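## Task

Get the box of screws, the box of paper clips and the plastic jar onto the shelf, with no other object placed there. Each must stay on the shelf without the robot supporting it. Every object must settle shortly after you stop. Finish with both grippers opened and withdrawn.

## Robot and tools

ROBOT. There are two arms, left_arm and right_arm, each with six joints and a two-finger gripper. Wherever joints are listed (rows, Joint positions, velocities, targets, torques, stiffness), each arm uses this order: wrist yaw, shoulder, waist, elbow, wrist roll, wrist pitch. Rely on this order only.

FRAME. All gripper poses share one scene frame. Its origin sits on the table top midway between the arms, +x points out across the table, +z points up, and left_arm is on the +y side. The arm names say nothing about image left or right. end_effector_position is in metres and end_effector_quat_wxyz is a quaternion. The printed position is the point between the finger pads, about 1 cm short of the tips, and can be wrong, more so at long reach. The fingers point along the gripper's +z axis and close along its y axis.

ROW LAYOUT. One row is a single list for both arms: 14 numbers in [-1, 1]. First left_arm's six joint numbers then its opening, then right_arm's six joint numbers then its opening. Joint numbers are scaled offsets, not poses: 1.0 equals 1.202 rad for the waist, 1.258 for the shoulder, 1.238 for the elbow, 2.073 for wrist pitch and 2.022 for wrist yaw and wrist roll. The opening is absolute: +1 fully open, -1 closed. Optionally 12 more numbers from 0 to 1 can follow: stiffness scales for left_arm's six joints then right_arm's six, in joint order; they persist until changed.

execute_actions(actions). A list of up to 15 actions; each action is a table of up to 15 rows, one row per control step of 1/30 s. A table shorter than 15 rows repeats its final row until the action's 15 steps (0.5 s) are done. Every row's joint offsets count from the joint angles at the beginning of that action, not from the previous row; for a call's first action that means the angles in the latest result. An empty list just reports state and images.

move(target, speed, blocking). target is one row as above; its offsets count from the Joint positions of the latest result that shows them, not from wherever the arm is when the move begins. All joints advance in step, so grippers trace curves, and nothing avoids obstacles or the other arm. speed is in rad/s, 0.01 to 2 (default 0.5), for the joint with the longest way to go. Paths take 0.5 to 10 s and are cut off at 10 s. Finger values are applied at once. With blocking=false you get a result after 0.5 s while motion continues; use wait or stop before sending any other move or action. The result adds a move: line giving the ending (done, off_target, moving, held, fault), limits=held or limits=none, and each arm's joint furthest from its target.

wait(seconds): 0 to 10; arms keep their last command, a running move continues. stop(): brakes a running move; fast arms need room. zoom_image(camera, region): region [x0, y0, x1, y1] in pixels of that camera's last image, at most 504 by 504. finished_scene(scene): pass the current scene's number; irreversible; reports success.

JOINT RANGES (rad): waist -2.618 to 3.054, shoulder 0.000 to 3.142, elbow 0.000 to 3.142, wrist pitch -1.571 to 1.571, wrist yaw -1.571 to 1.571, wrist roll -2.094 to 2.094. True ends may differ by up to 0.036 rad. An action demanding more than 0.036 rad beyond a stated end is rejected for both arms; if a call's first action fails this, or any action is malformed, the entire call is rejected. A joint pushed to its real end is clipped there and the result may say "joint sent to its limit".

MOTION LIMITS. Each step, a joint's target may lead its measured angle by at most 0.202 (waist), 0.258 (shoulder), 0.238 (elbow), 0.573 (wrist pitch), 0.522 (wrist yaw, wrist roll) rad, and targets are shrunk if they would carry the gripper over 70 mm from where it is. Big offsets therefore need several actions; if motion stalls, command the remainder again. With zero offsets an arm can droop; to hold it, command offsets back to the intended angles in a reply's first call and zeros afterwards, increasing the aim while a joint stays short. "joint command not followed" means a clearance check altered some joint targets.

RESULTS. Joint positions (rad) end each arm's block with the finger-pad gap in m (0.094 when open); Joint velocities likewise; Joint targets shows what joints are driven toward now. grip_measured is the opening on the command scale (each gripper offset by up to about 1 mm). To hold something, command roughly 0.03 below grip_measured; smaller margins grip more gently. Pads push about 50 to 62 N at most, less on thin parts. Torques include offsets and noise. MOTOR HOT appears from 75 °C; 90 °C halts that arm for 10 s, 100 °C makes it drop everything. FAULT lines signal arm stops.

CAMERAS. cam_head_left, cam_head_right, cam_high, cam_low (504x504) and cam_left_wrist, cam_right_wrist (616x616, fisheye), images returned in that order; calibration matrices are supplied and roughly accurate.

AVOID. Knocking or placing anything off the table, dropping or slamming objects, fast impacts, targets set far beyond a contact (that presses hard), and arms striking or pressing each other. Held items or loose objects may get brief external tugs. Release items so they rest unsupported, then open and retract before finishing.

Each tool is called after "Emit:" as name(argument=value, ...), one argument or row to a line, values as JSON.

## Session

Emit:
execute_actions(
  actions=[],
)

Scene clock: 0.00 s.
left_arm: end_effector_position=(+0.3778, +0.4025, +0.2591) grip_measured=+1.000 end_effector_quat_wxyz=(+0.179, -0.344, +0.913, +0.130) | right_arm: end_effector_position=(+0.2280, +0.1672, +0.1209) grip_measured=+1.000 end_effector_quat_wxyz=(+0.153, -0.692, +0.697, +0.105)
Joint names: [wrist yaw, shoulder, waist, elbow, wrist roll, wrist pitch]
Joint positions: left_arm=[-0.33   1.68   0.26   1.873 -0.534 -1.459  0.094] | right_arm=[-0.166  2.097  0.757  1.882 -0.623 -1.019  0.094]
Joint velocities: left_arm=[-0.007 -0.012  0.017  0.002 -0.022  0.022  0.   ] | right_arm=[ 0.081  0.007 -0.007  0.002  0.022 -0.066  0.   ]
Joint torques (N m, as the arm reports them, + toward a larger angle): no reading
Joint targets: left_arm=[-0.338 1.672 0.260 1.882 -0.534 -1.460] | right_arm=[-0.171 2.083 0.757 1.893 -0.623 -1.017]
Joint stiffness scale: left_arm=[1. 1. 1. 1. 1. 1.] | right_arm=[1. 1. 1. 1. 1. 1.]

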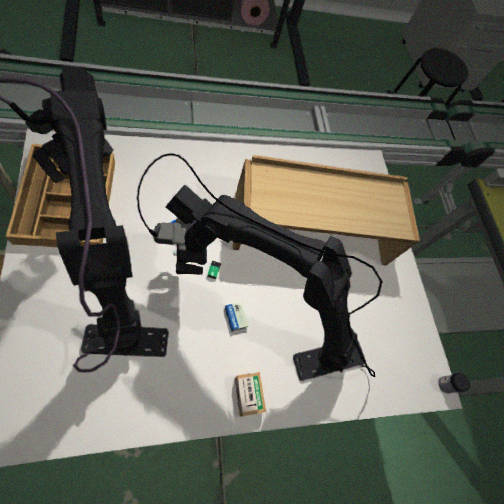

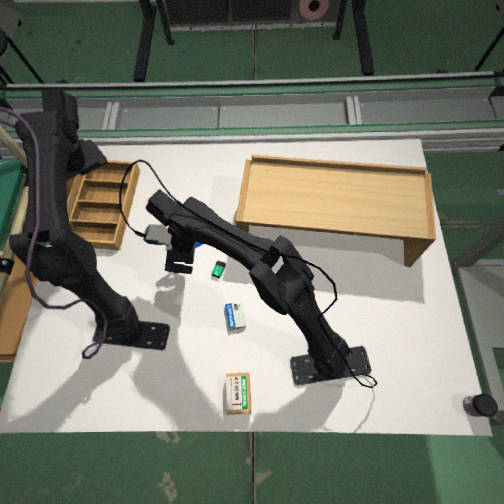

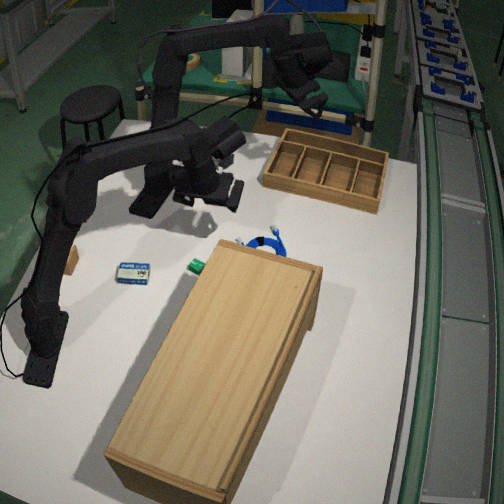

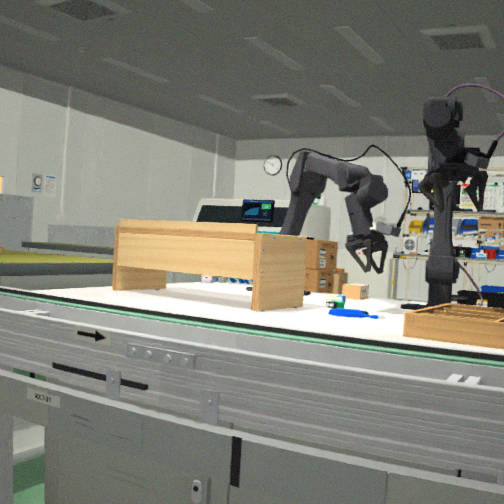

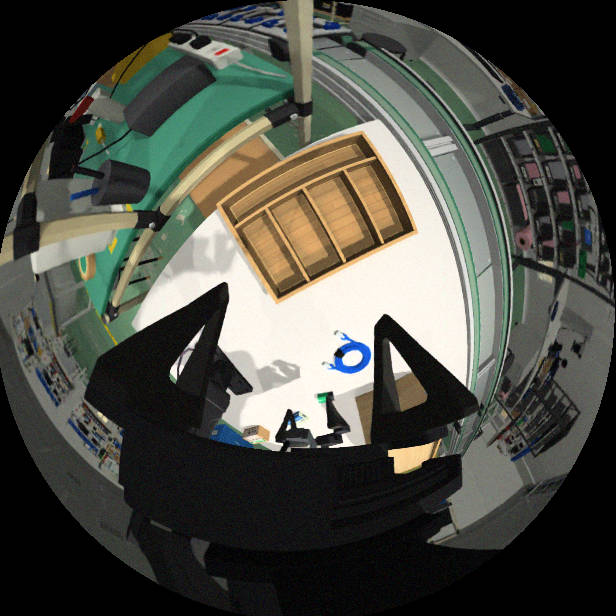

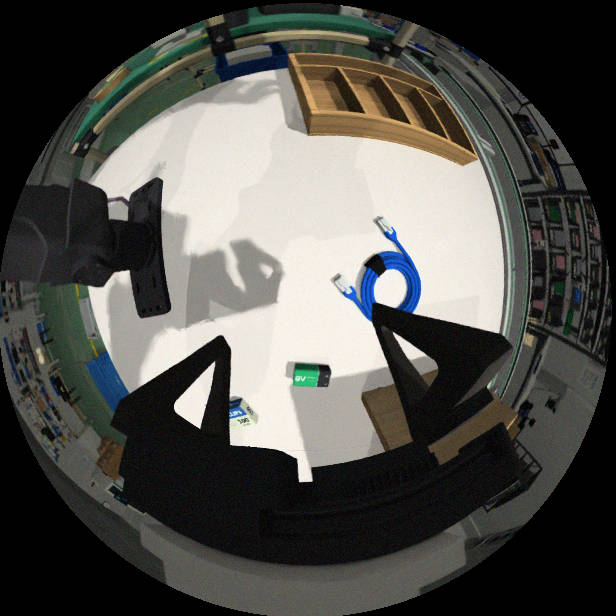

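Emit:
zoom_image(
  camera="cam_head_right",
  region=[170, 240, 370, 440],
)

Emit:
zoom_image(
  camera="cam_head_right",
  region=[404, 350, 504, 450],
)

Emit:
zoom_image(
  camera="cam_head_left",
  region=[404, 330, 504, 430],
)

Emit:
zoom_image(
  camera="cam_head_left",
  region=[170, 240, 370, 440],
)

Region (170, 240, 370, 440) of cam_head_right's 504x504 image, scaled by 2.520, with more detail than that image has.

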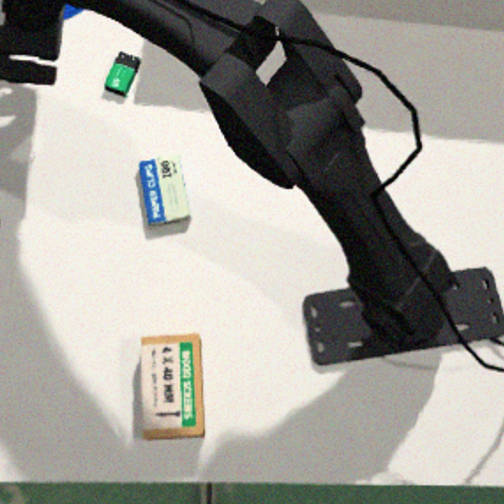

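Region (404, 350, 504, 450) of cam_head_right's 504x504 image, scaled by 5.040, with more detail than that image has.

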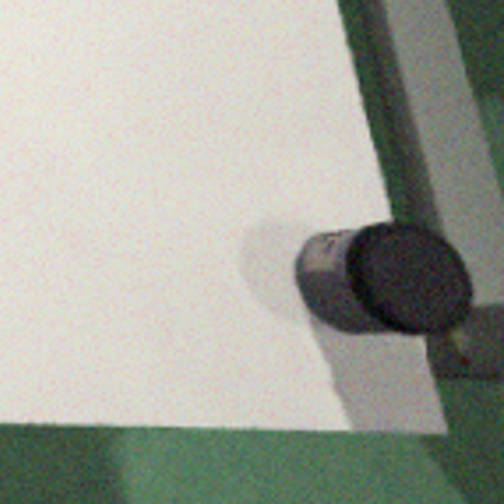

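Region (404, 330, 504, 430) of cam_head_left's 504x504 image, scaled by 5.040, with more detail than that image has.

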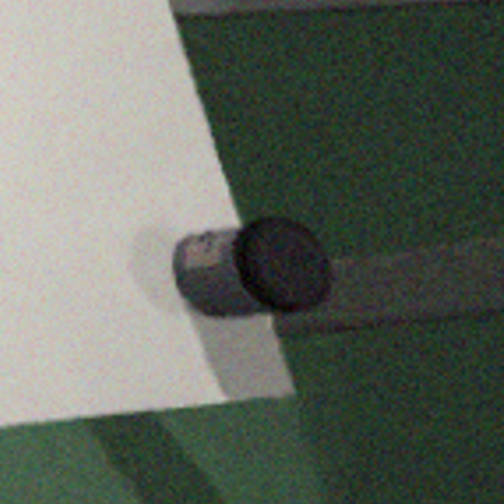

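Region (170, 240, 370, 440) of cam_head_left's 504x504 image, scaled by 2.520, with more detail than that image has.

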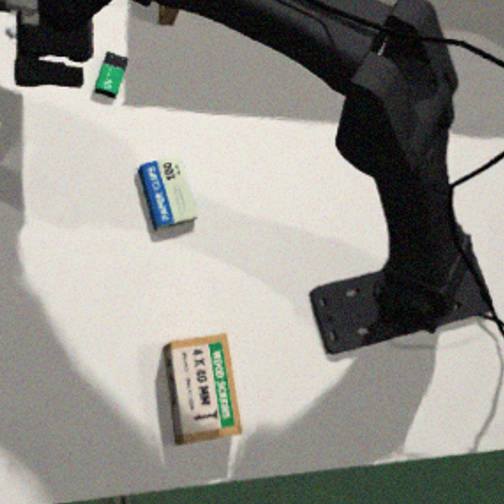

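Emit:
move(
  target=[0.163,-0.15,-0.2,-0.4,0.264,0.2,1, 0.082,-0.475,-0.2,-0.187,0.308,-0.136,1],
  speed=1.0,
)

Scene clock: 60.07 s.
left_arm: end_effector_position=(+0.3873, +0.2657, +0.1765) grip_measured=+1.000 end_effector_quat_wxyz=(+0.186, +0.041, +0.982, -0.006) | right_arm: end_effector_position=(+0.2177, -0.0200, +0.2499) grip_measured=+1.000 end_effector_quat_wxyz=(+0.195, -0.330, +0.920, +0.074)
Joint names: [wrist yaw, shoulder, waist, elbow, wrist roll, wrist pitch]
Joint positions: left_arm=[-0.008  1.523  0.027  1.383 -0.011 -1.057  0.094] | right_arm=[-0.012  1.513  0.523  1.657 -0.007 -1.294  0.094]
Joint velocities: left_arm=[-0.051 -0.007 -0.017  0.007 -0.022 -0.007  0.   ] | right_arm=[ 0.007 -0.007 -0.017 -0.002 -0.007 -0.022  0.   ]
Joint torques (N m, as the arm reports them, + toward a larger angle): left_arm=[ 0.08 -8.53 -0.51  5.35  0.1   1.21] | right_arm=[ 0.14 -7.1  -0.65  4.81  0.    0.56]
Joint targets: left_arm=[-0.001 1.491 0.019 1.378 -0.000 -1.045] | right_arm=[-0.001 1.500 0.517 1.651 -0.000 -1.301]
Joint stiffness scale: left_arm=[1. 1. 1. 1. 1. 1.] | right_arm=[1. 1. 1. 1. 1. 1.]
move: off_target (left_arm); limits=none; left_arm: farthest joint: the shoulder, 0.031 radians from its target (0.189 radians at the start); right_arm: farthest joint: the shoulder, 0.014 radians from its target (0.598 radians at the start)
camera_calibration (this result's frames):
cam_left_wrist: T_world_to_cam=[[0.17123, -0.983781, 0.0534393, 0.187581], [-0.877173, -0.127528, 0.46293, 0.294545], [-0.448607, -0.126143, -0.884782, 0.457795], [0, 0, 0, 1]] pos_world=[0.431617, 0.279849, 0.258671]
cam_right_wrist: T_world_to_cam=[[0.452182, -0.891383, -0.0311068, -0.116977], [-0.873714, -0.449691, 0.185476, 0.148544], [-0.179318, -0.0566903, -0.982156, 0.385706], [0, 0, 0, 1]] pos_world=[0.251844, -0.0156064, 0.347634]

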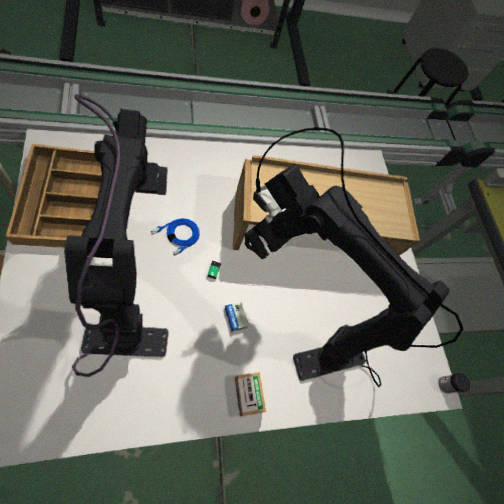

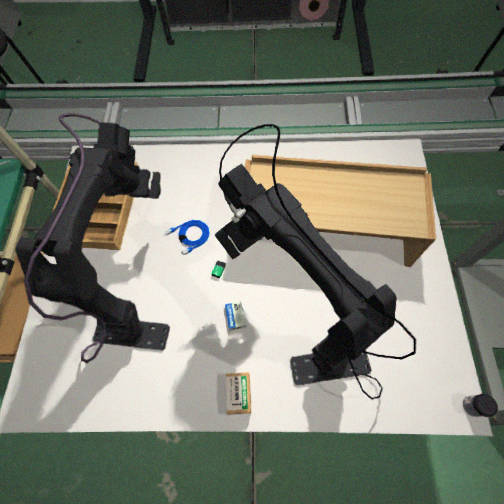

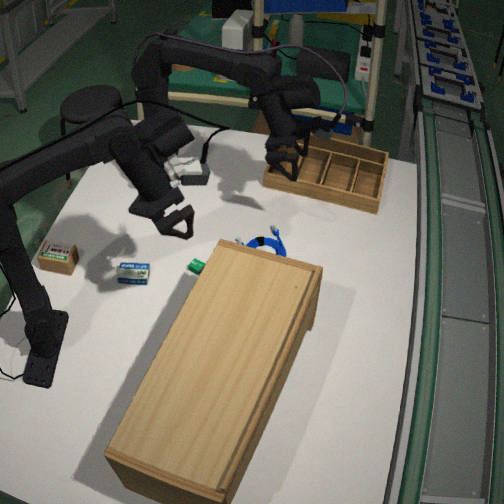

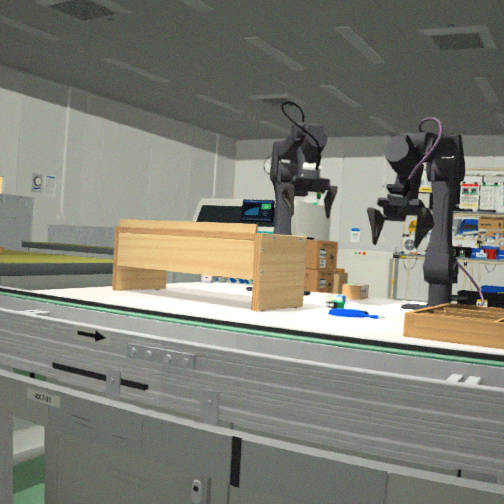

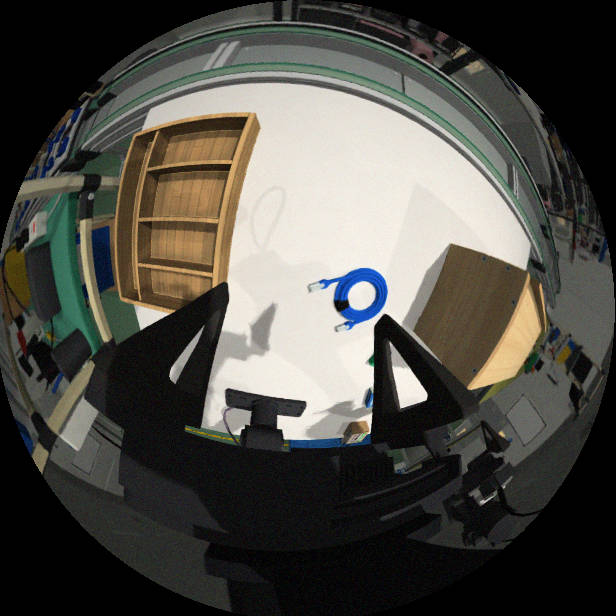

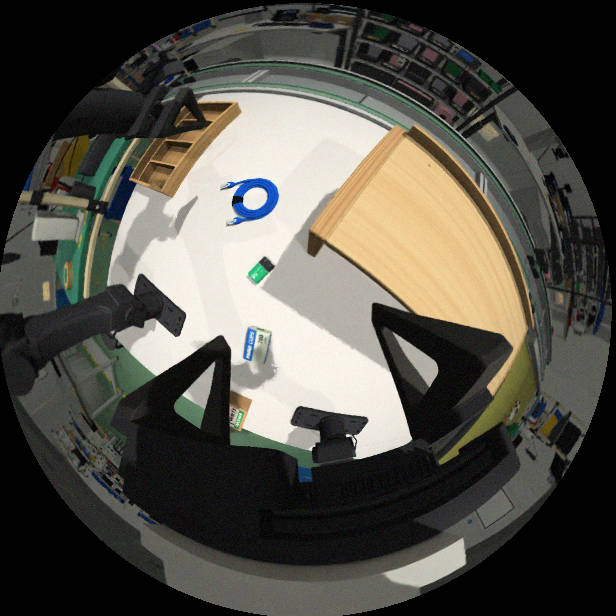

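Emit:
move(
  target=[0,-0.1,-0.5,-0.2,0,0.12,1, 0.006,-0.01,-1,0,0,0,1],
  speed=1.3,
)

Scene clock: 67.77 s.
left_arm: end_effector_position=(+0.3080, +0.0791, +0.1479) grip_measured=+1.000 end_effector_quat_wxyz=(+0.220, +0.323, +0.917, -0.076) | right_arm: end_effector_position=(+0.2508, -0.4040, +0.2499) grip_measured=+1.000 end_effector_quat_wxyz=(+0.202, +0.248, +0.946, -0.054)
Joint names: [wrist yaw, shoulder, waist, elbow, wrist roll, wrist pitch]
Joint positions: left_arm=[-0.008  1.424 -0.565  1.143 -0.01  -0.821  0.094] | right_arm=[ 0.     1.513 -0.676  1.657 -0.007 -1.294  0.094]
Joint velocities: left_arm=[-0.022 -0.017  0.007  0.012  0.007  0.007  0.   ] | right_arm=[-0.007 -0.012  0.002 -0.007 -0.007  0.007  0.   ]
Joint torques (N m, as the arm reports them, + toward a larger angle): left_arm=[-0.01 -7.81 -0.57  5.49 -0.01  1.37] | right_arm=[ 0.03 -7.03 -0.35  5.28  0.    0.62]
Joint targets: left_arm=[-0.008 1.396 -0.574 1.136 -0.011 -0.808] | right_arm=[0.001 1.501 -0.679 1.657 -0.008 -1.294]
Joint stiffness scale: left_arm=[1. 1. 1. 1. 1. 1.] | right_arm=[1. 1. 1. 1. 1. 1.]
move: off_target (left_arm); limits=none; left_arm: farthest joint: the shoulder, 0.027 radians from its target (0.125 radians at the start); right_arm: farthest joint: the shoulder, 0.013 radians from its target (0.013 radians at the start)
camera_calibration (this result's frames):
cam_left_wrist: T_world_to_cam=[[-0.412402, -0.907647, 0.078108, 0.189209], [-0.82958, 0.409591, 0.379515, 0.16959], [-0.376458, 0.0917162, -0.921882, 0.339412], [0, 0, 0, 1]] pos_world=[0.346493, 0.0711431, 0.233757]
cam_right_wrist: T_world_to_cam=[[-0.669897, -0.742165, -0.0207115, -0.135162], [-0.732282, 0.655861, 0.183325, 0.416443], [-0.122474, 0.137976, -0.982834, 0.43441], [0, 0, 0, 1]] pos_world=[0.267613, -0.433379, 0.347809]

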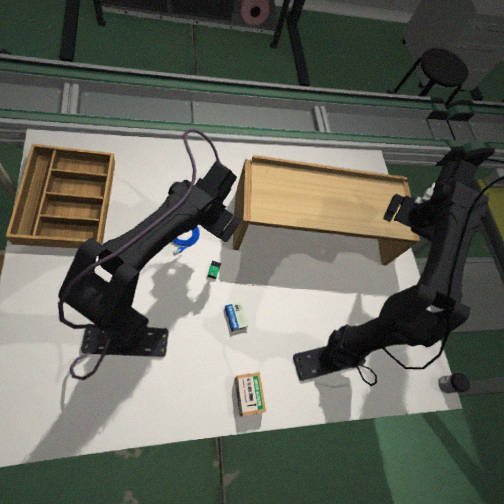

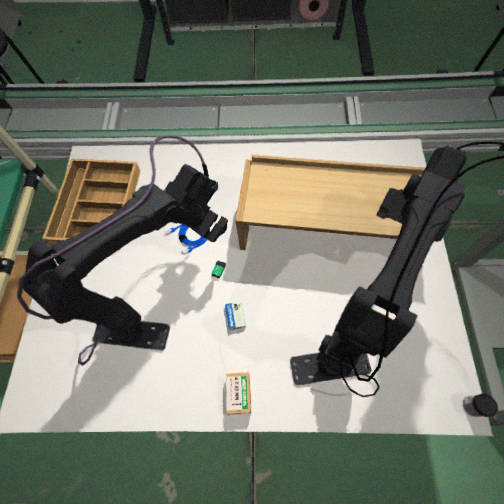

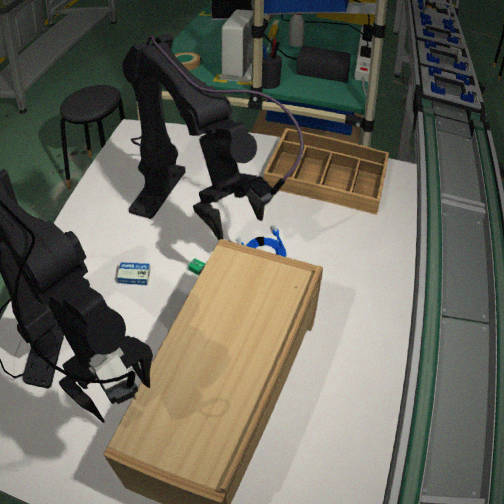

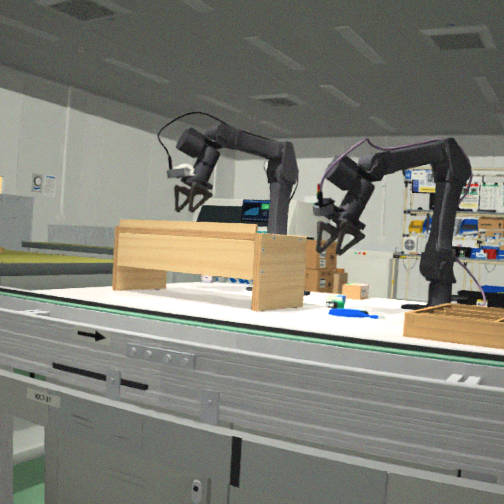

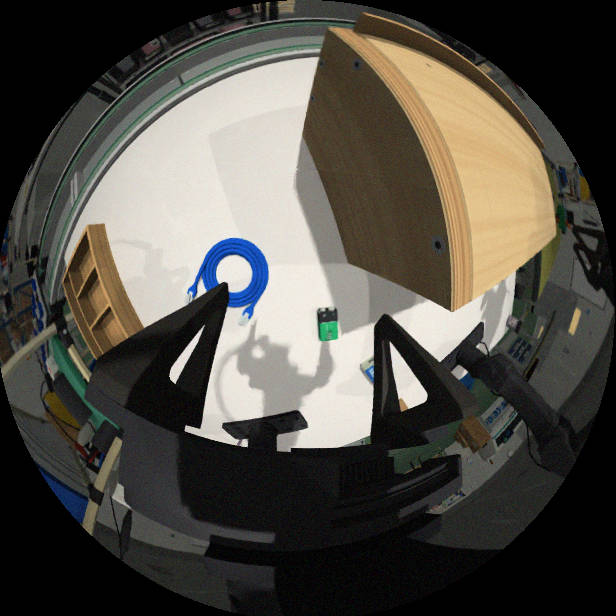

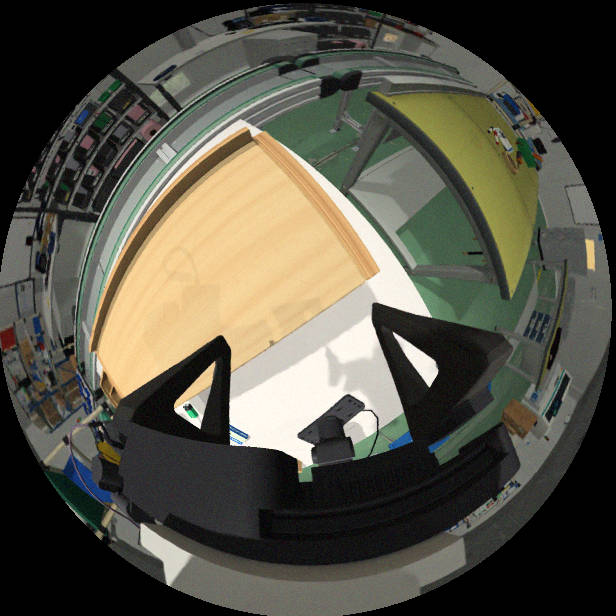

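Emit:
move(
  target=[0.004,-0.19,-0.562,-0.368,0.035,0.183,1, 0,0.05,-1,-0.303,0,0.205,1],
  speed=1.3,
)

Scene clock: 80.80 s.
left_arm: end_effector_position=(+0.1074, -0.0051, +0.0913) grip_measured=+1.000 end_effector_quat_wxyz=(+0.235, +0.617, +0.730, -0.178) | right_arm: end_effector_position=(-0.0995, -0.6018, +0.1429) grip_measured=+1.000 end_effector_quat_wxyz=(+0.130, +0.740, +0.641, -0.153)
Joint names: [wrist yaw, shoulder, waist, elbow, wrist roll, wrist pitch]
Joint positions: left_arm=[-0.002  1.211 -1.231  0.693  0.05  -0.455  0.094] | right_arm=[ 0.002  1.571 -1.877  1.286 -0.007 -0.881  0.094]
Joint velocities: left_arm=[ 0.051 -0.007  0.007  0.007  0.007  0.007  0.   ] | right_arm=[-0.007 -0.002 -0.002  0.007 -0.037 -0.037  0.   ]
Joint torques (N m, as the arm reports them, + toward a larger angle): left_arm=[ 0.03 -5.74 -0.79  5.38  0.06  1.52] | right_arm=[ 0.02 -6.43 -0.09  5.29  0.01  0.76]
Joint targets: left_arm=[0.000 1.185 -1.241 0.687 0.060 -0.442] | right_arm=[0.000 1.576 -1.877 1.282 -0.007 -0.869]
Joint stiffness scale: left_arm=[1. 1. 1. 1. 1. 1.] | right_arm=[1. 1. 1. 1. 1. 1.]
move: off_target (left_arm); limits=none; left_arm: farthest joint: the shoulder, 0.026 radians from its target (0.239 radians at the start); right_arm: farthest joint: the wrist pitch, 0.012 radians from its target (0.425 radians at the start)
camera_calibration (this result's frames):
cam_left_wrist: T_world_to_cam=[[-0.912872, -0.399741, 0.0828951, 0.0904021], [-0.368402, 0.894112, 0.254642, 0.0235356], [-0.175908, 0.201917, -0.963476, 0.202323], [0, 0, 0, 1]] pos_world=[0.126786, -0.0257584, 0.181446]
cam_right_wrist: T_world_to_cam=[[-0.93378, 0.357497, -0.0158428, 0.115998], [0.347463, 0.916382, 0.198778, 0.571285], [0.0855807, 0.180111, -0.979916, 0.359294], [0, 0, 0, 1]] pos_world=[-0.120933, -0.629697, 0.240357]

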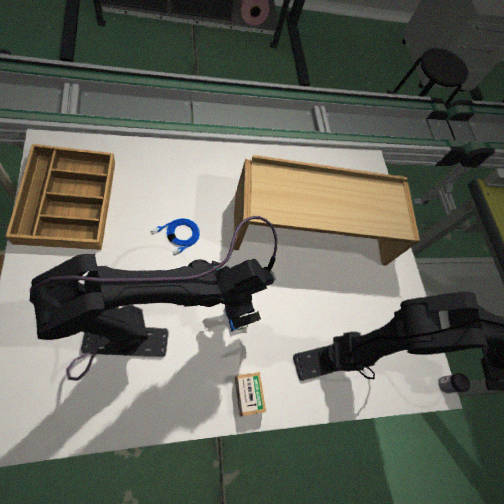

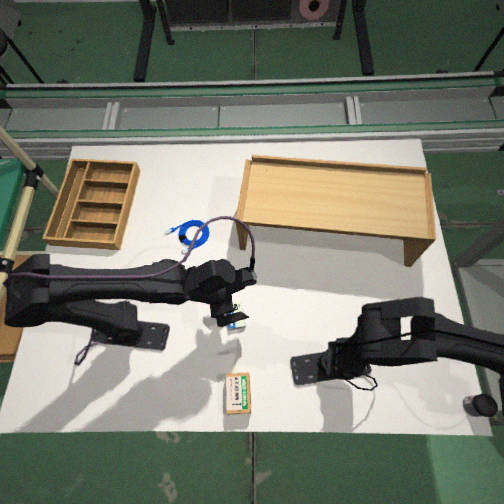

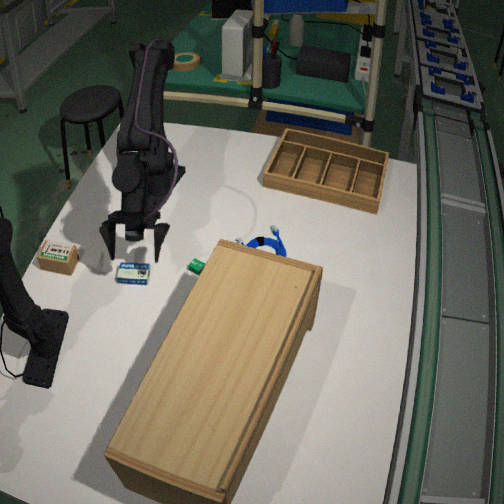

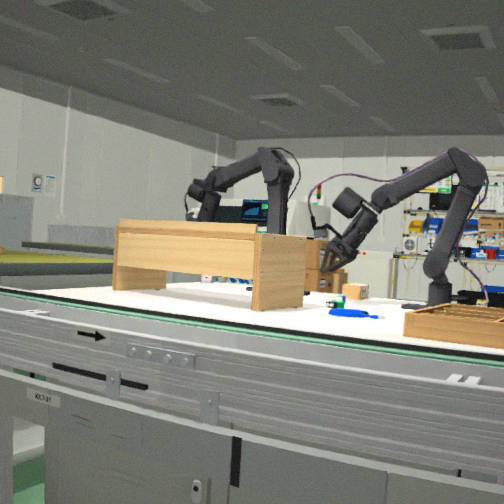

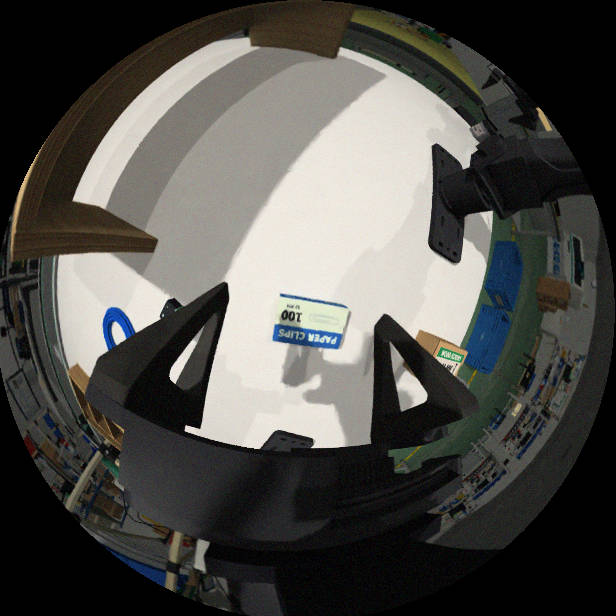

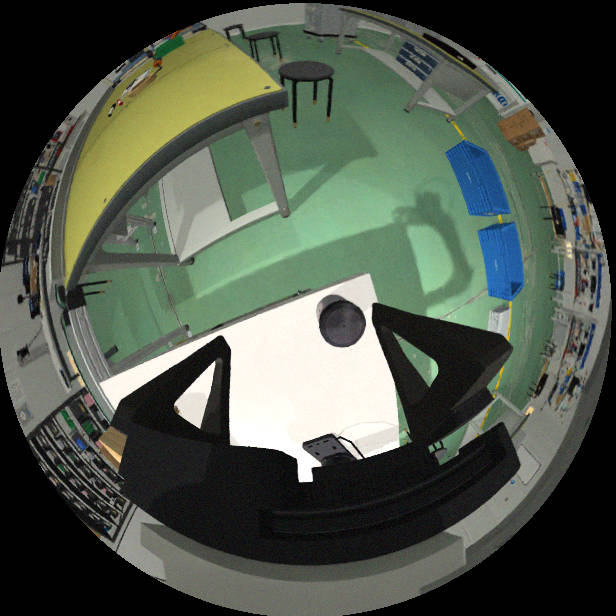

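Emit:
zoom_image(
  camera="cam_left_wrist",
  region=[210, 240, 410, 400],
)

Emit:
zoom_image(
  camera="cam_right_wrist",
  region=[210, 240, 410, 400],
)

Region (210, 240, 410, 400) of cam_left_wrist's 616x616 image, scaled by 2.520, with more detail than that image has; it fills the top 403 rows of this view, and the rest is white.

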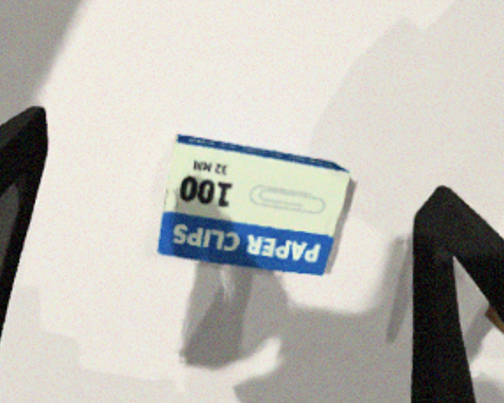

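Region (210, 240, 410, 400) of cam_right_wrist's 616x616 image, scaled by 2.520, with more detail than that image has; it fills the top 403 rows of this view, and the rest is white.

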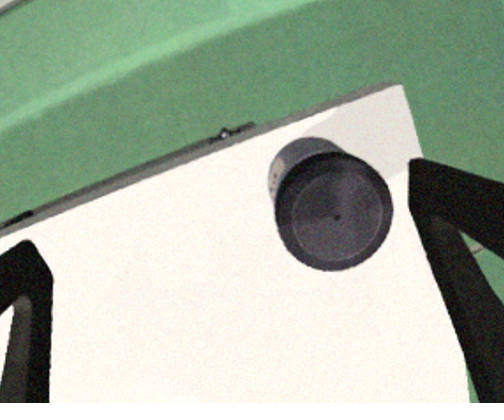

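Emit:
move(
  target=[0,0.012,-0.052,-0.241,-0.06,0.159,1, 0,-0.062,-0.112,-0.241,0,0.114,1],
  speed=0.5,
)

Scene clock: 100.77 s.
left_arm: end_effector_position=(+0.0876, +0.0176, +0.0268) grip_measured=+1.000 end_effector_quat_wxyz=(+0.227, +0.592, +0.746, -0.204) | right_arm: end_effector_position=(-0.1377, -0.5647, +0.0787) grip_measured=+1.000 end_effector_quat_wxyz=(+0.113, +0.782, +0.595, -0.152)
Joint names: [wrist yaw, shoulder, waist, elbow, wrist roll, wrist pitch]
Joint positions: left_arm=[-0.002  1.211 -1.282  0.398 -0.062 -0.138  0.094] | right_arm=[ 0.002  1.526 -2.004  0.992 -0.007 -0.658  0.094]
Joint velocities: left_arm=[ 0.022  0.017  0.017 -0.007 -0.066 -0.037  0.   ] | right_arm=[-0.037 -0.007  0.002  0.002 -0.066  0.022  0.   ]
Joint torques (N m, as the arm reports them, + toward a larger angle): left_arm=[ 0.03 -1.42 -0.85  5.06 -0.12  1.65] | right_arm=[ 0.04 -9.18 -0.78  5.14  0.01  0.68]
Joint targets: left_arm=[-0.002 1.226 -1.293 0.395 -0.071 -0.125] | right_arm=[0.002 1.494 -2.012 0.988 -0.007 -0.645]
Joint stiffness scale: left_arm=[1. 1. 1. 1. 1. 1.] | right_arm=[1. 1. 1. 1. 1. 1.]
move: off_target (right_arm); limits=none; left_arm: farthest joint: the shoulder, 0.015 radians from its target (0.015 radians at the start); right_arm: farthest joint: the shoulder, 0.033 radians from its target (0.078 radians at the start)
camera_calibration (this result's frames):
cam_left_wrist: T_world_to_cam=[[-0.888833, -0.432916, 0.1502, 0.0834143], [-0.390254, 0.886949, 0.247029, 0.01457], [-0.240163, 0.160952, -0.957296, 0.138271], [0, 0, 0, 1]] pos_world=[0.113035, 0.00093359, 0.116239]
cam_right_wrist: T_world_to_cam=[[-0.880875, 0.473231, -0.0105316, 0.138317], [0.459332, 0.859954, 0.222469, 0.545019], [0.114336, 0.19113, -0.974883, 0.302748], [0, 0, 0, 1]] pos_world=[-0.16312, -0.592012, 0.17535]

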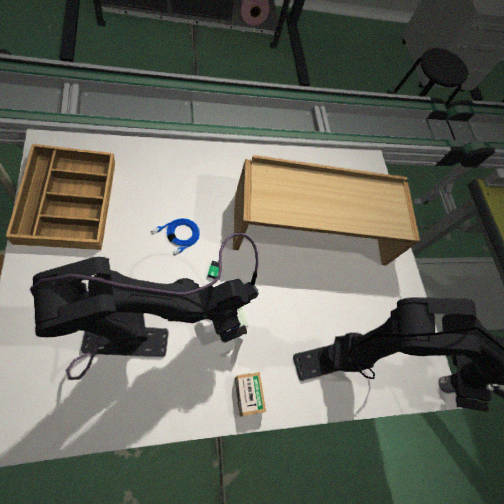

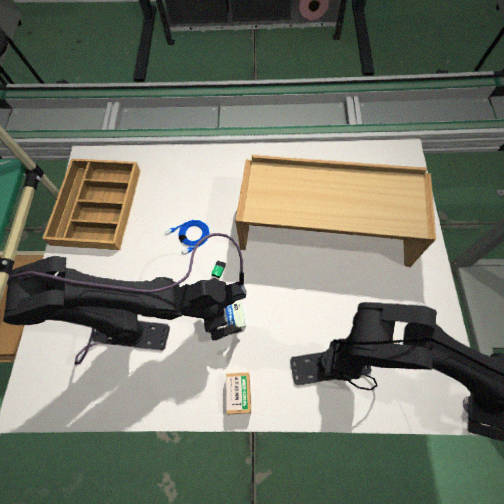

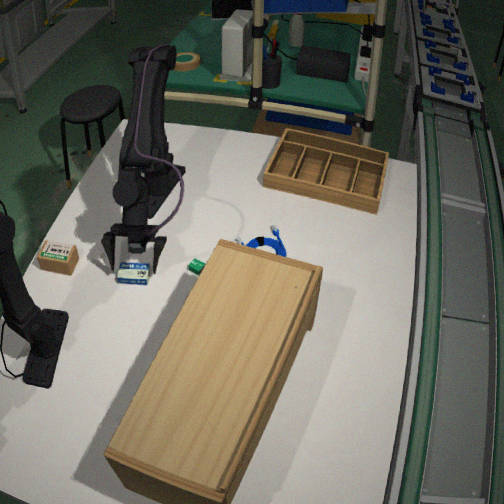

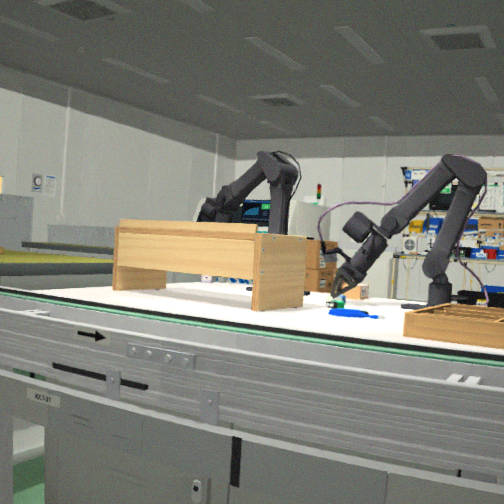

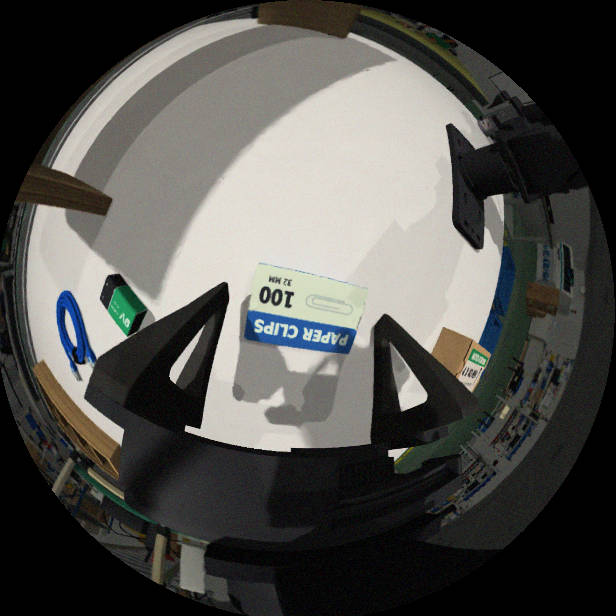

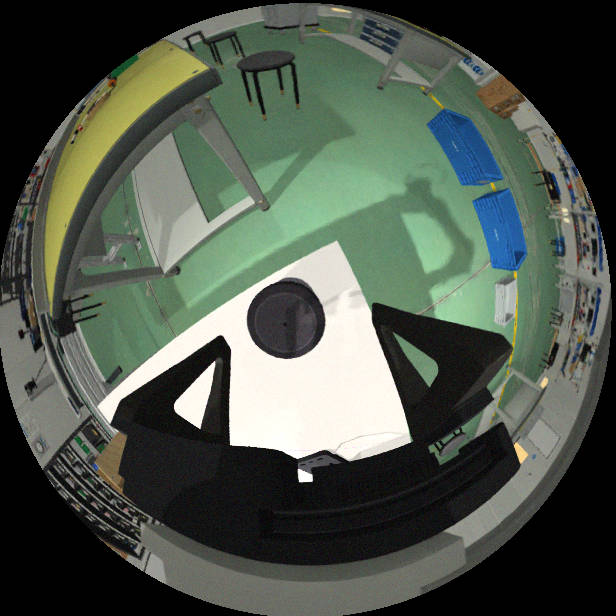

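Emit:
zoom_image(
  camera="cam_high",
  region=[30, 210, 190, 310],
)

Emit:
zoom_image(
  camera="cam_low",
  region=[290, 250, 390, 320],
)

Region (30, 210, 190, 310) of cam_high's 504x504 image, scaled by 3.150, with more detail than that image has; it fills the top 315 rows of this view, and the rest is white.

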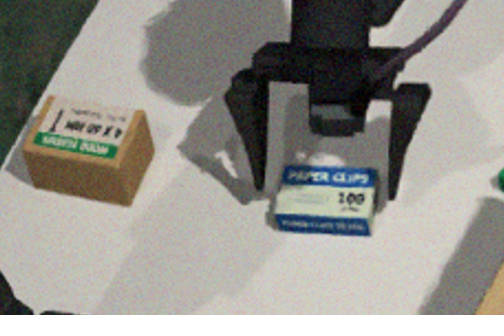

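Region (290, 250, 390, 320) of cam_low's 504x504 image, scaled by 5.040, with more detail than that image has; it fills the top 353 rows of this view, and the rest is white.

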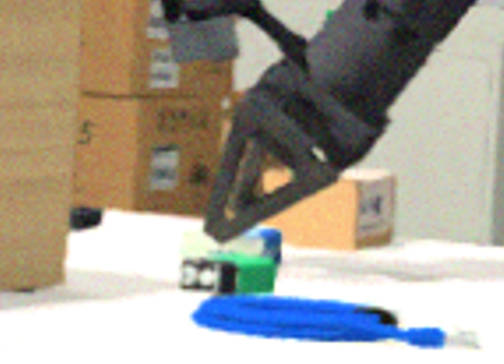

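Emit:
move(
  target=[0,0.059,0,0,0,0.014,1, 0,0.047,0.018,-0.084,0,0.09,1],
  speed=0.3,
)

Scene clock: 111.60 s.
left_arm: end_effector_position=(+0.0872, +0.0203, +0.0129) grip_measured=+1.000 end_effector_quat_wxyz=(+0.211, +0.597, +0.751, -0.189) | right_arm: end_effector_position=(-0.1352, -0.5713, +0.0463) grip_measured=+1.000 end_effector_quat_wxyz=(+0.121, +0.776, +0.598, -0.161)
Joint names: [wrist yaw, shoulder, waist, elbow, wrist roll, wrist pitch]
Joint positions: left_arm=[-0.002  1.273 -1.282  0.398 -0.062 -0.121  0.094] | right_arm=[ 0.002  1.576 -1.992  0.894 -0.007 -0.484  0.094]
Joint velocities: left_arm=[-0.007 -0.017 -0.007  0.007 -0.007  0.022  0.   ] | right_arm=[-0.066 -0.007 -0.022  0.007 -0.037  0.022  0.   ]
Joint torques (N m, as the arm reports them, + toward a larger angle): left_arm=[ 0.04 -2.02  0.    5.08 -0.03  1.56] | right_arm=[ 0.03 -5.58  0.99  4.77  0.01  0.74]
Joint targets: left_arm=[-0.002 1.285 -1.282 0.398 -0.062 -0.108] | right_arm=[0.002 1.585 -1.982 0.888 -0.007 -0.471]
Joint stiffness scale: left_arm=[1. 1. 1. 1. 1. 1.] | right_arm=[1. 1. 1. 1. 1. 1.]
move: done; limits=none; left_arm: farthest joint: the shoulder, 0.012 radians from its target (0.074 radians at the start); right_arm: farthest joint: the wrist pitch, 0.012 radians from its target (0.186 radians at the start)
camera_calibration (this result's frames):
cam_left_wrist: T_world_to_cam=[[-0.887759, -0.439354, 0.137301, 0.086472], [-0.388251, 0.874937, 0.289389, 0.0150034], [-0.247274, 0.203601, -0.947313, 0.124004], [0, 0, 0, 1]] pos_world=[0.113254, -0.000382505, 0.101256]
cam_right_wrist: T_world_to_cam=[[-0.886673, 0.462122, -0.0159245, 0.136451], [0.450187, 0.870611, 0.198413, 0.562708], [0.105555, 0.168759, -0.979989, 0.25847], [0, 0, 0, 1]] pos_world=[-0.159619, -0.596576, 0.143822]

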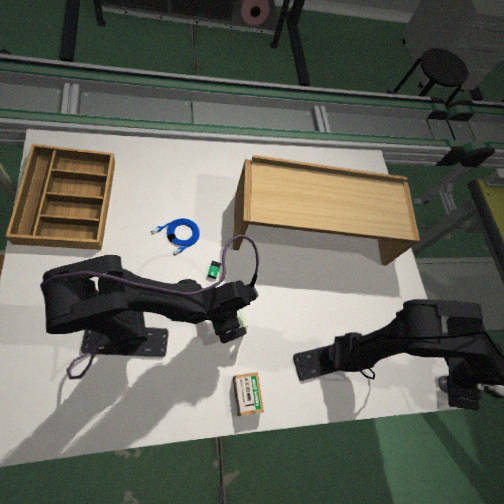

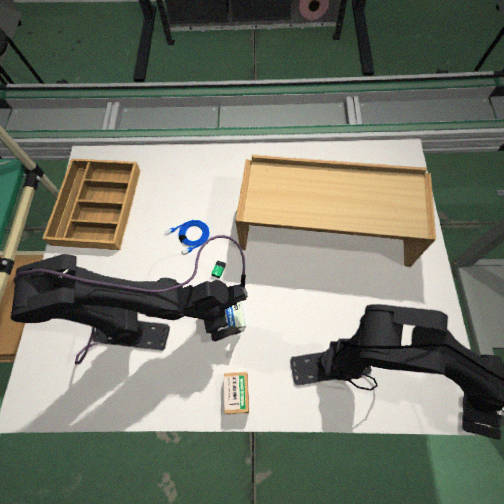

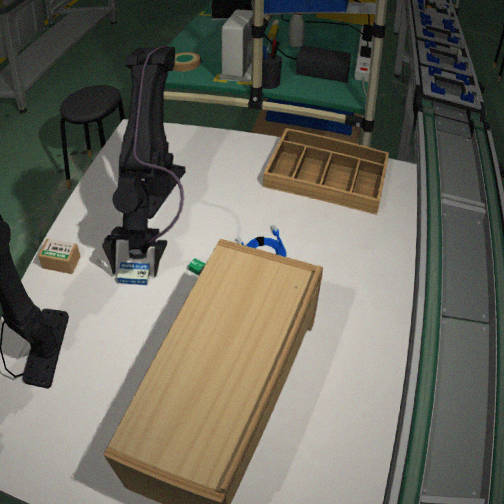

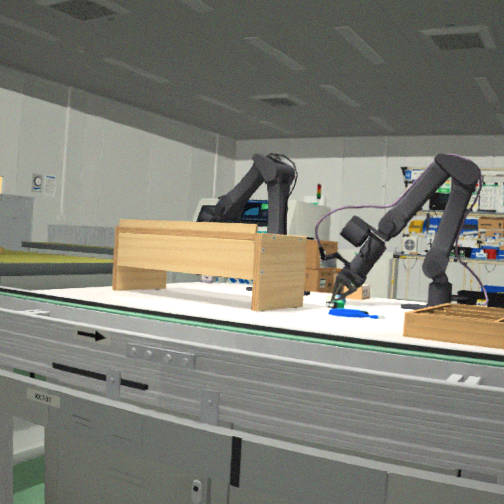

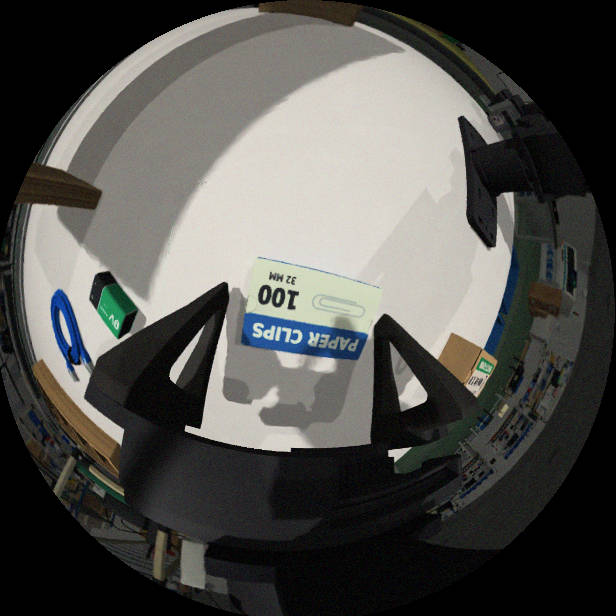

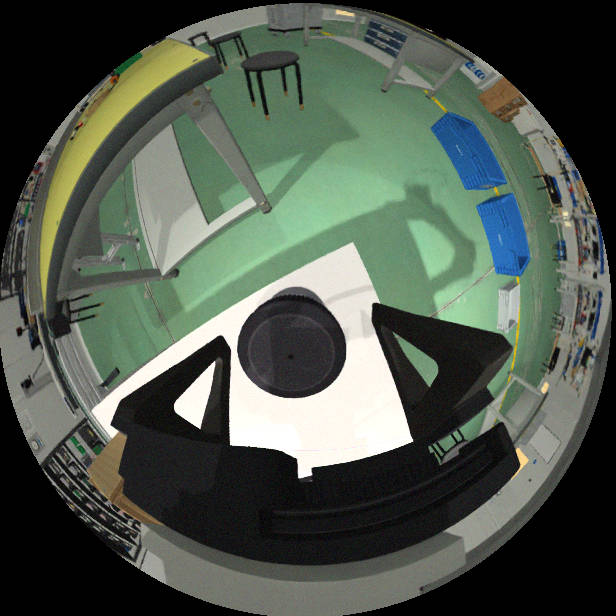

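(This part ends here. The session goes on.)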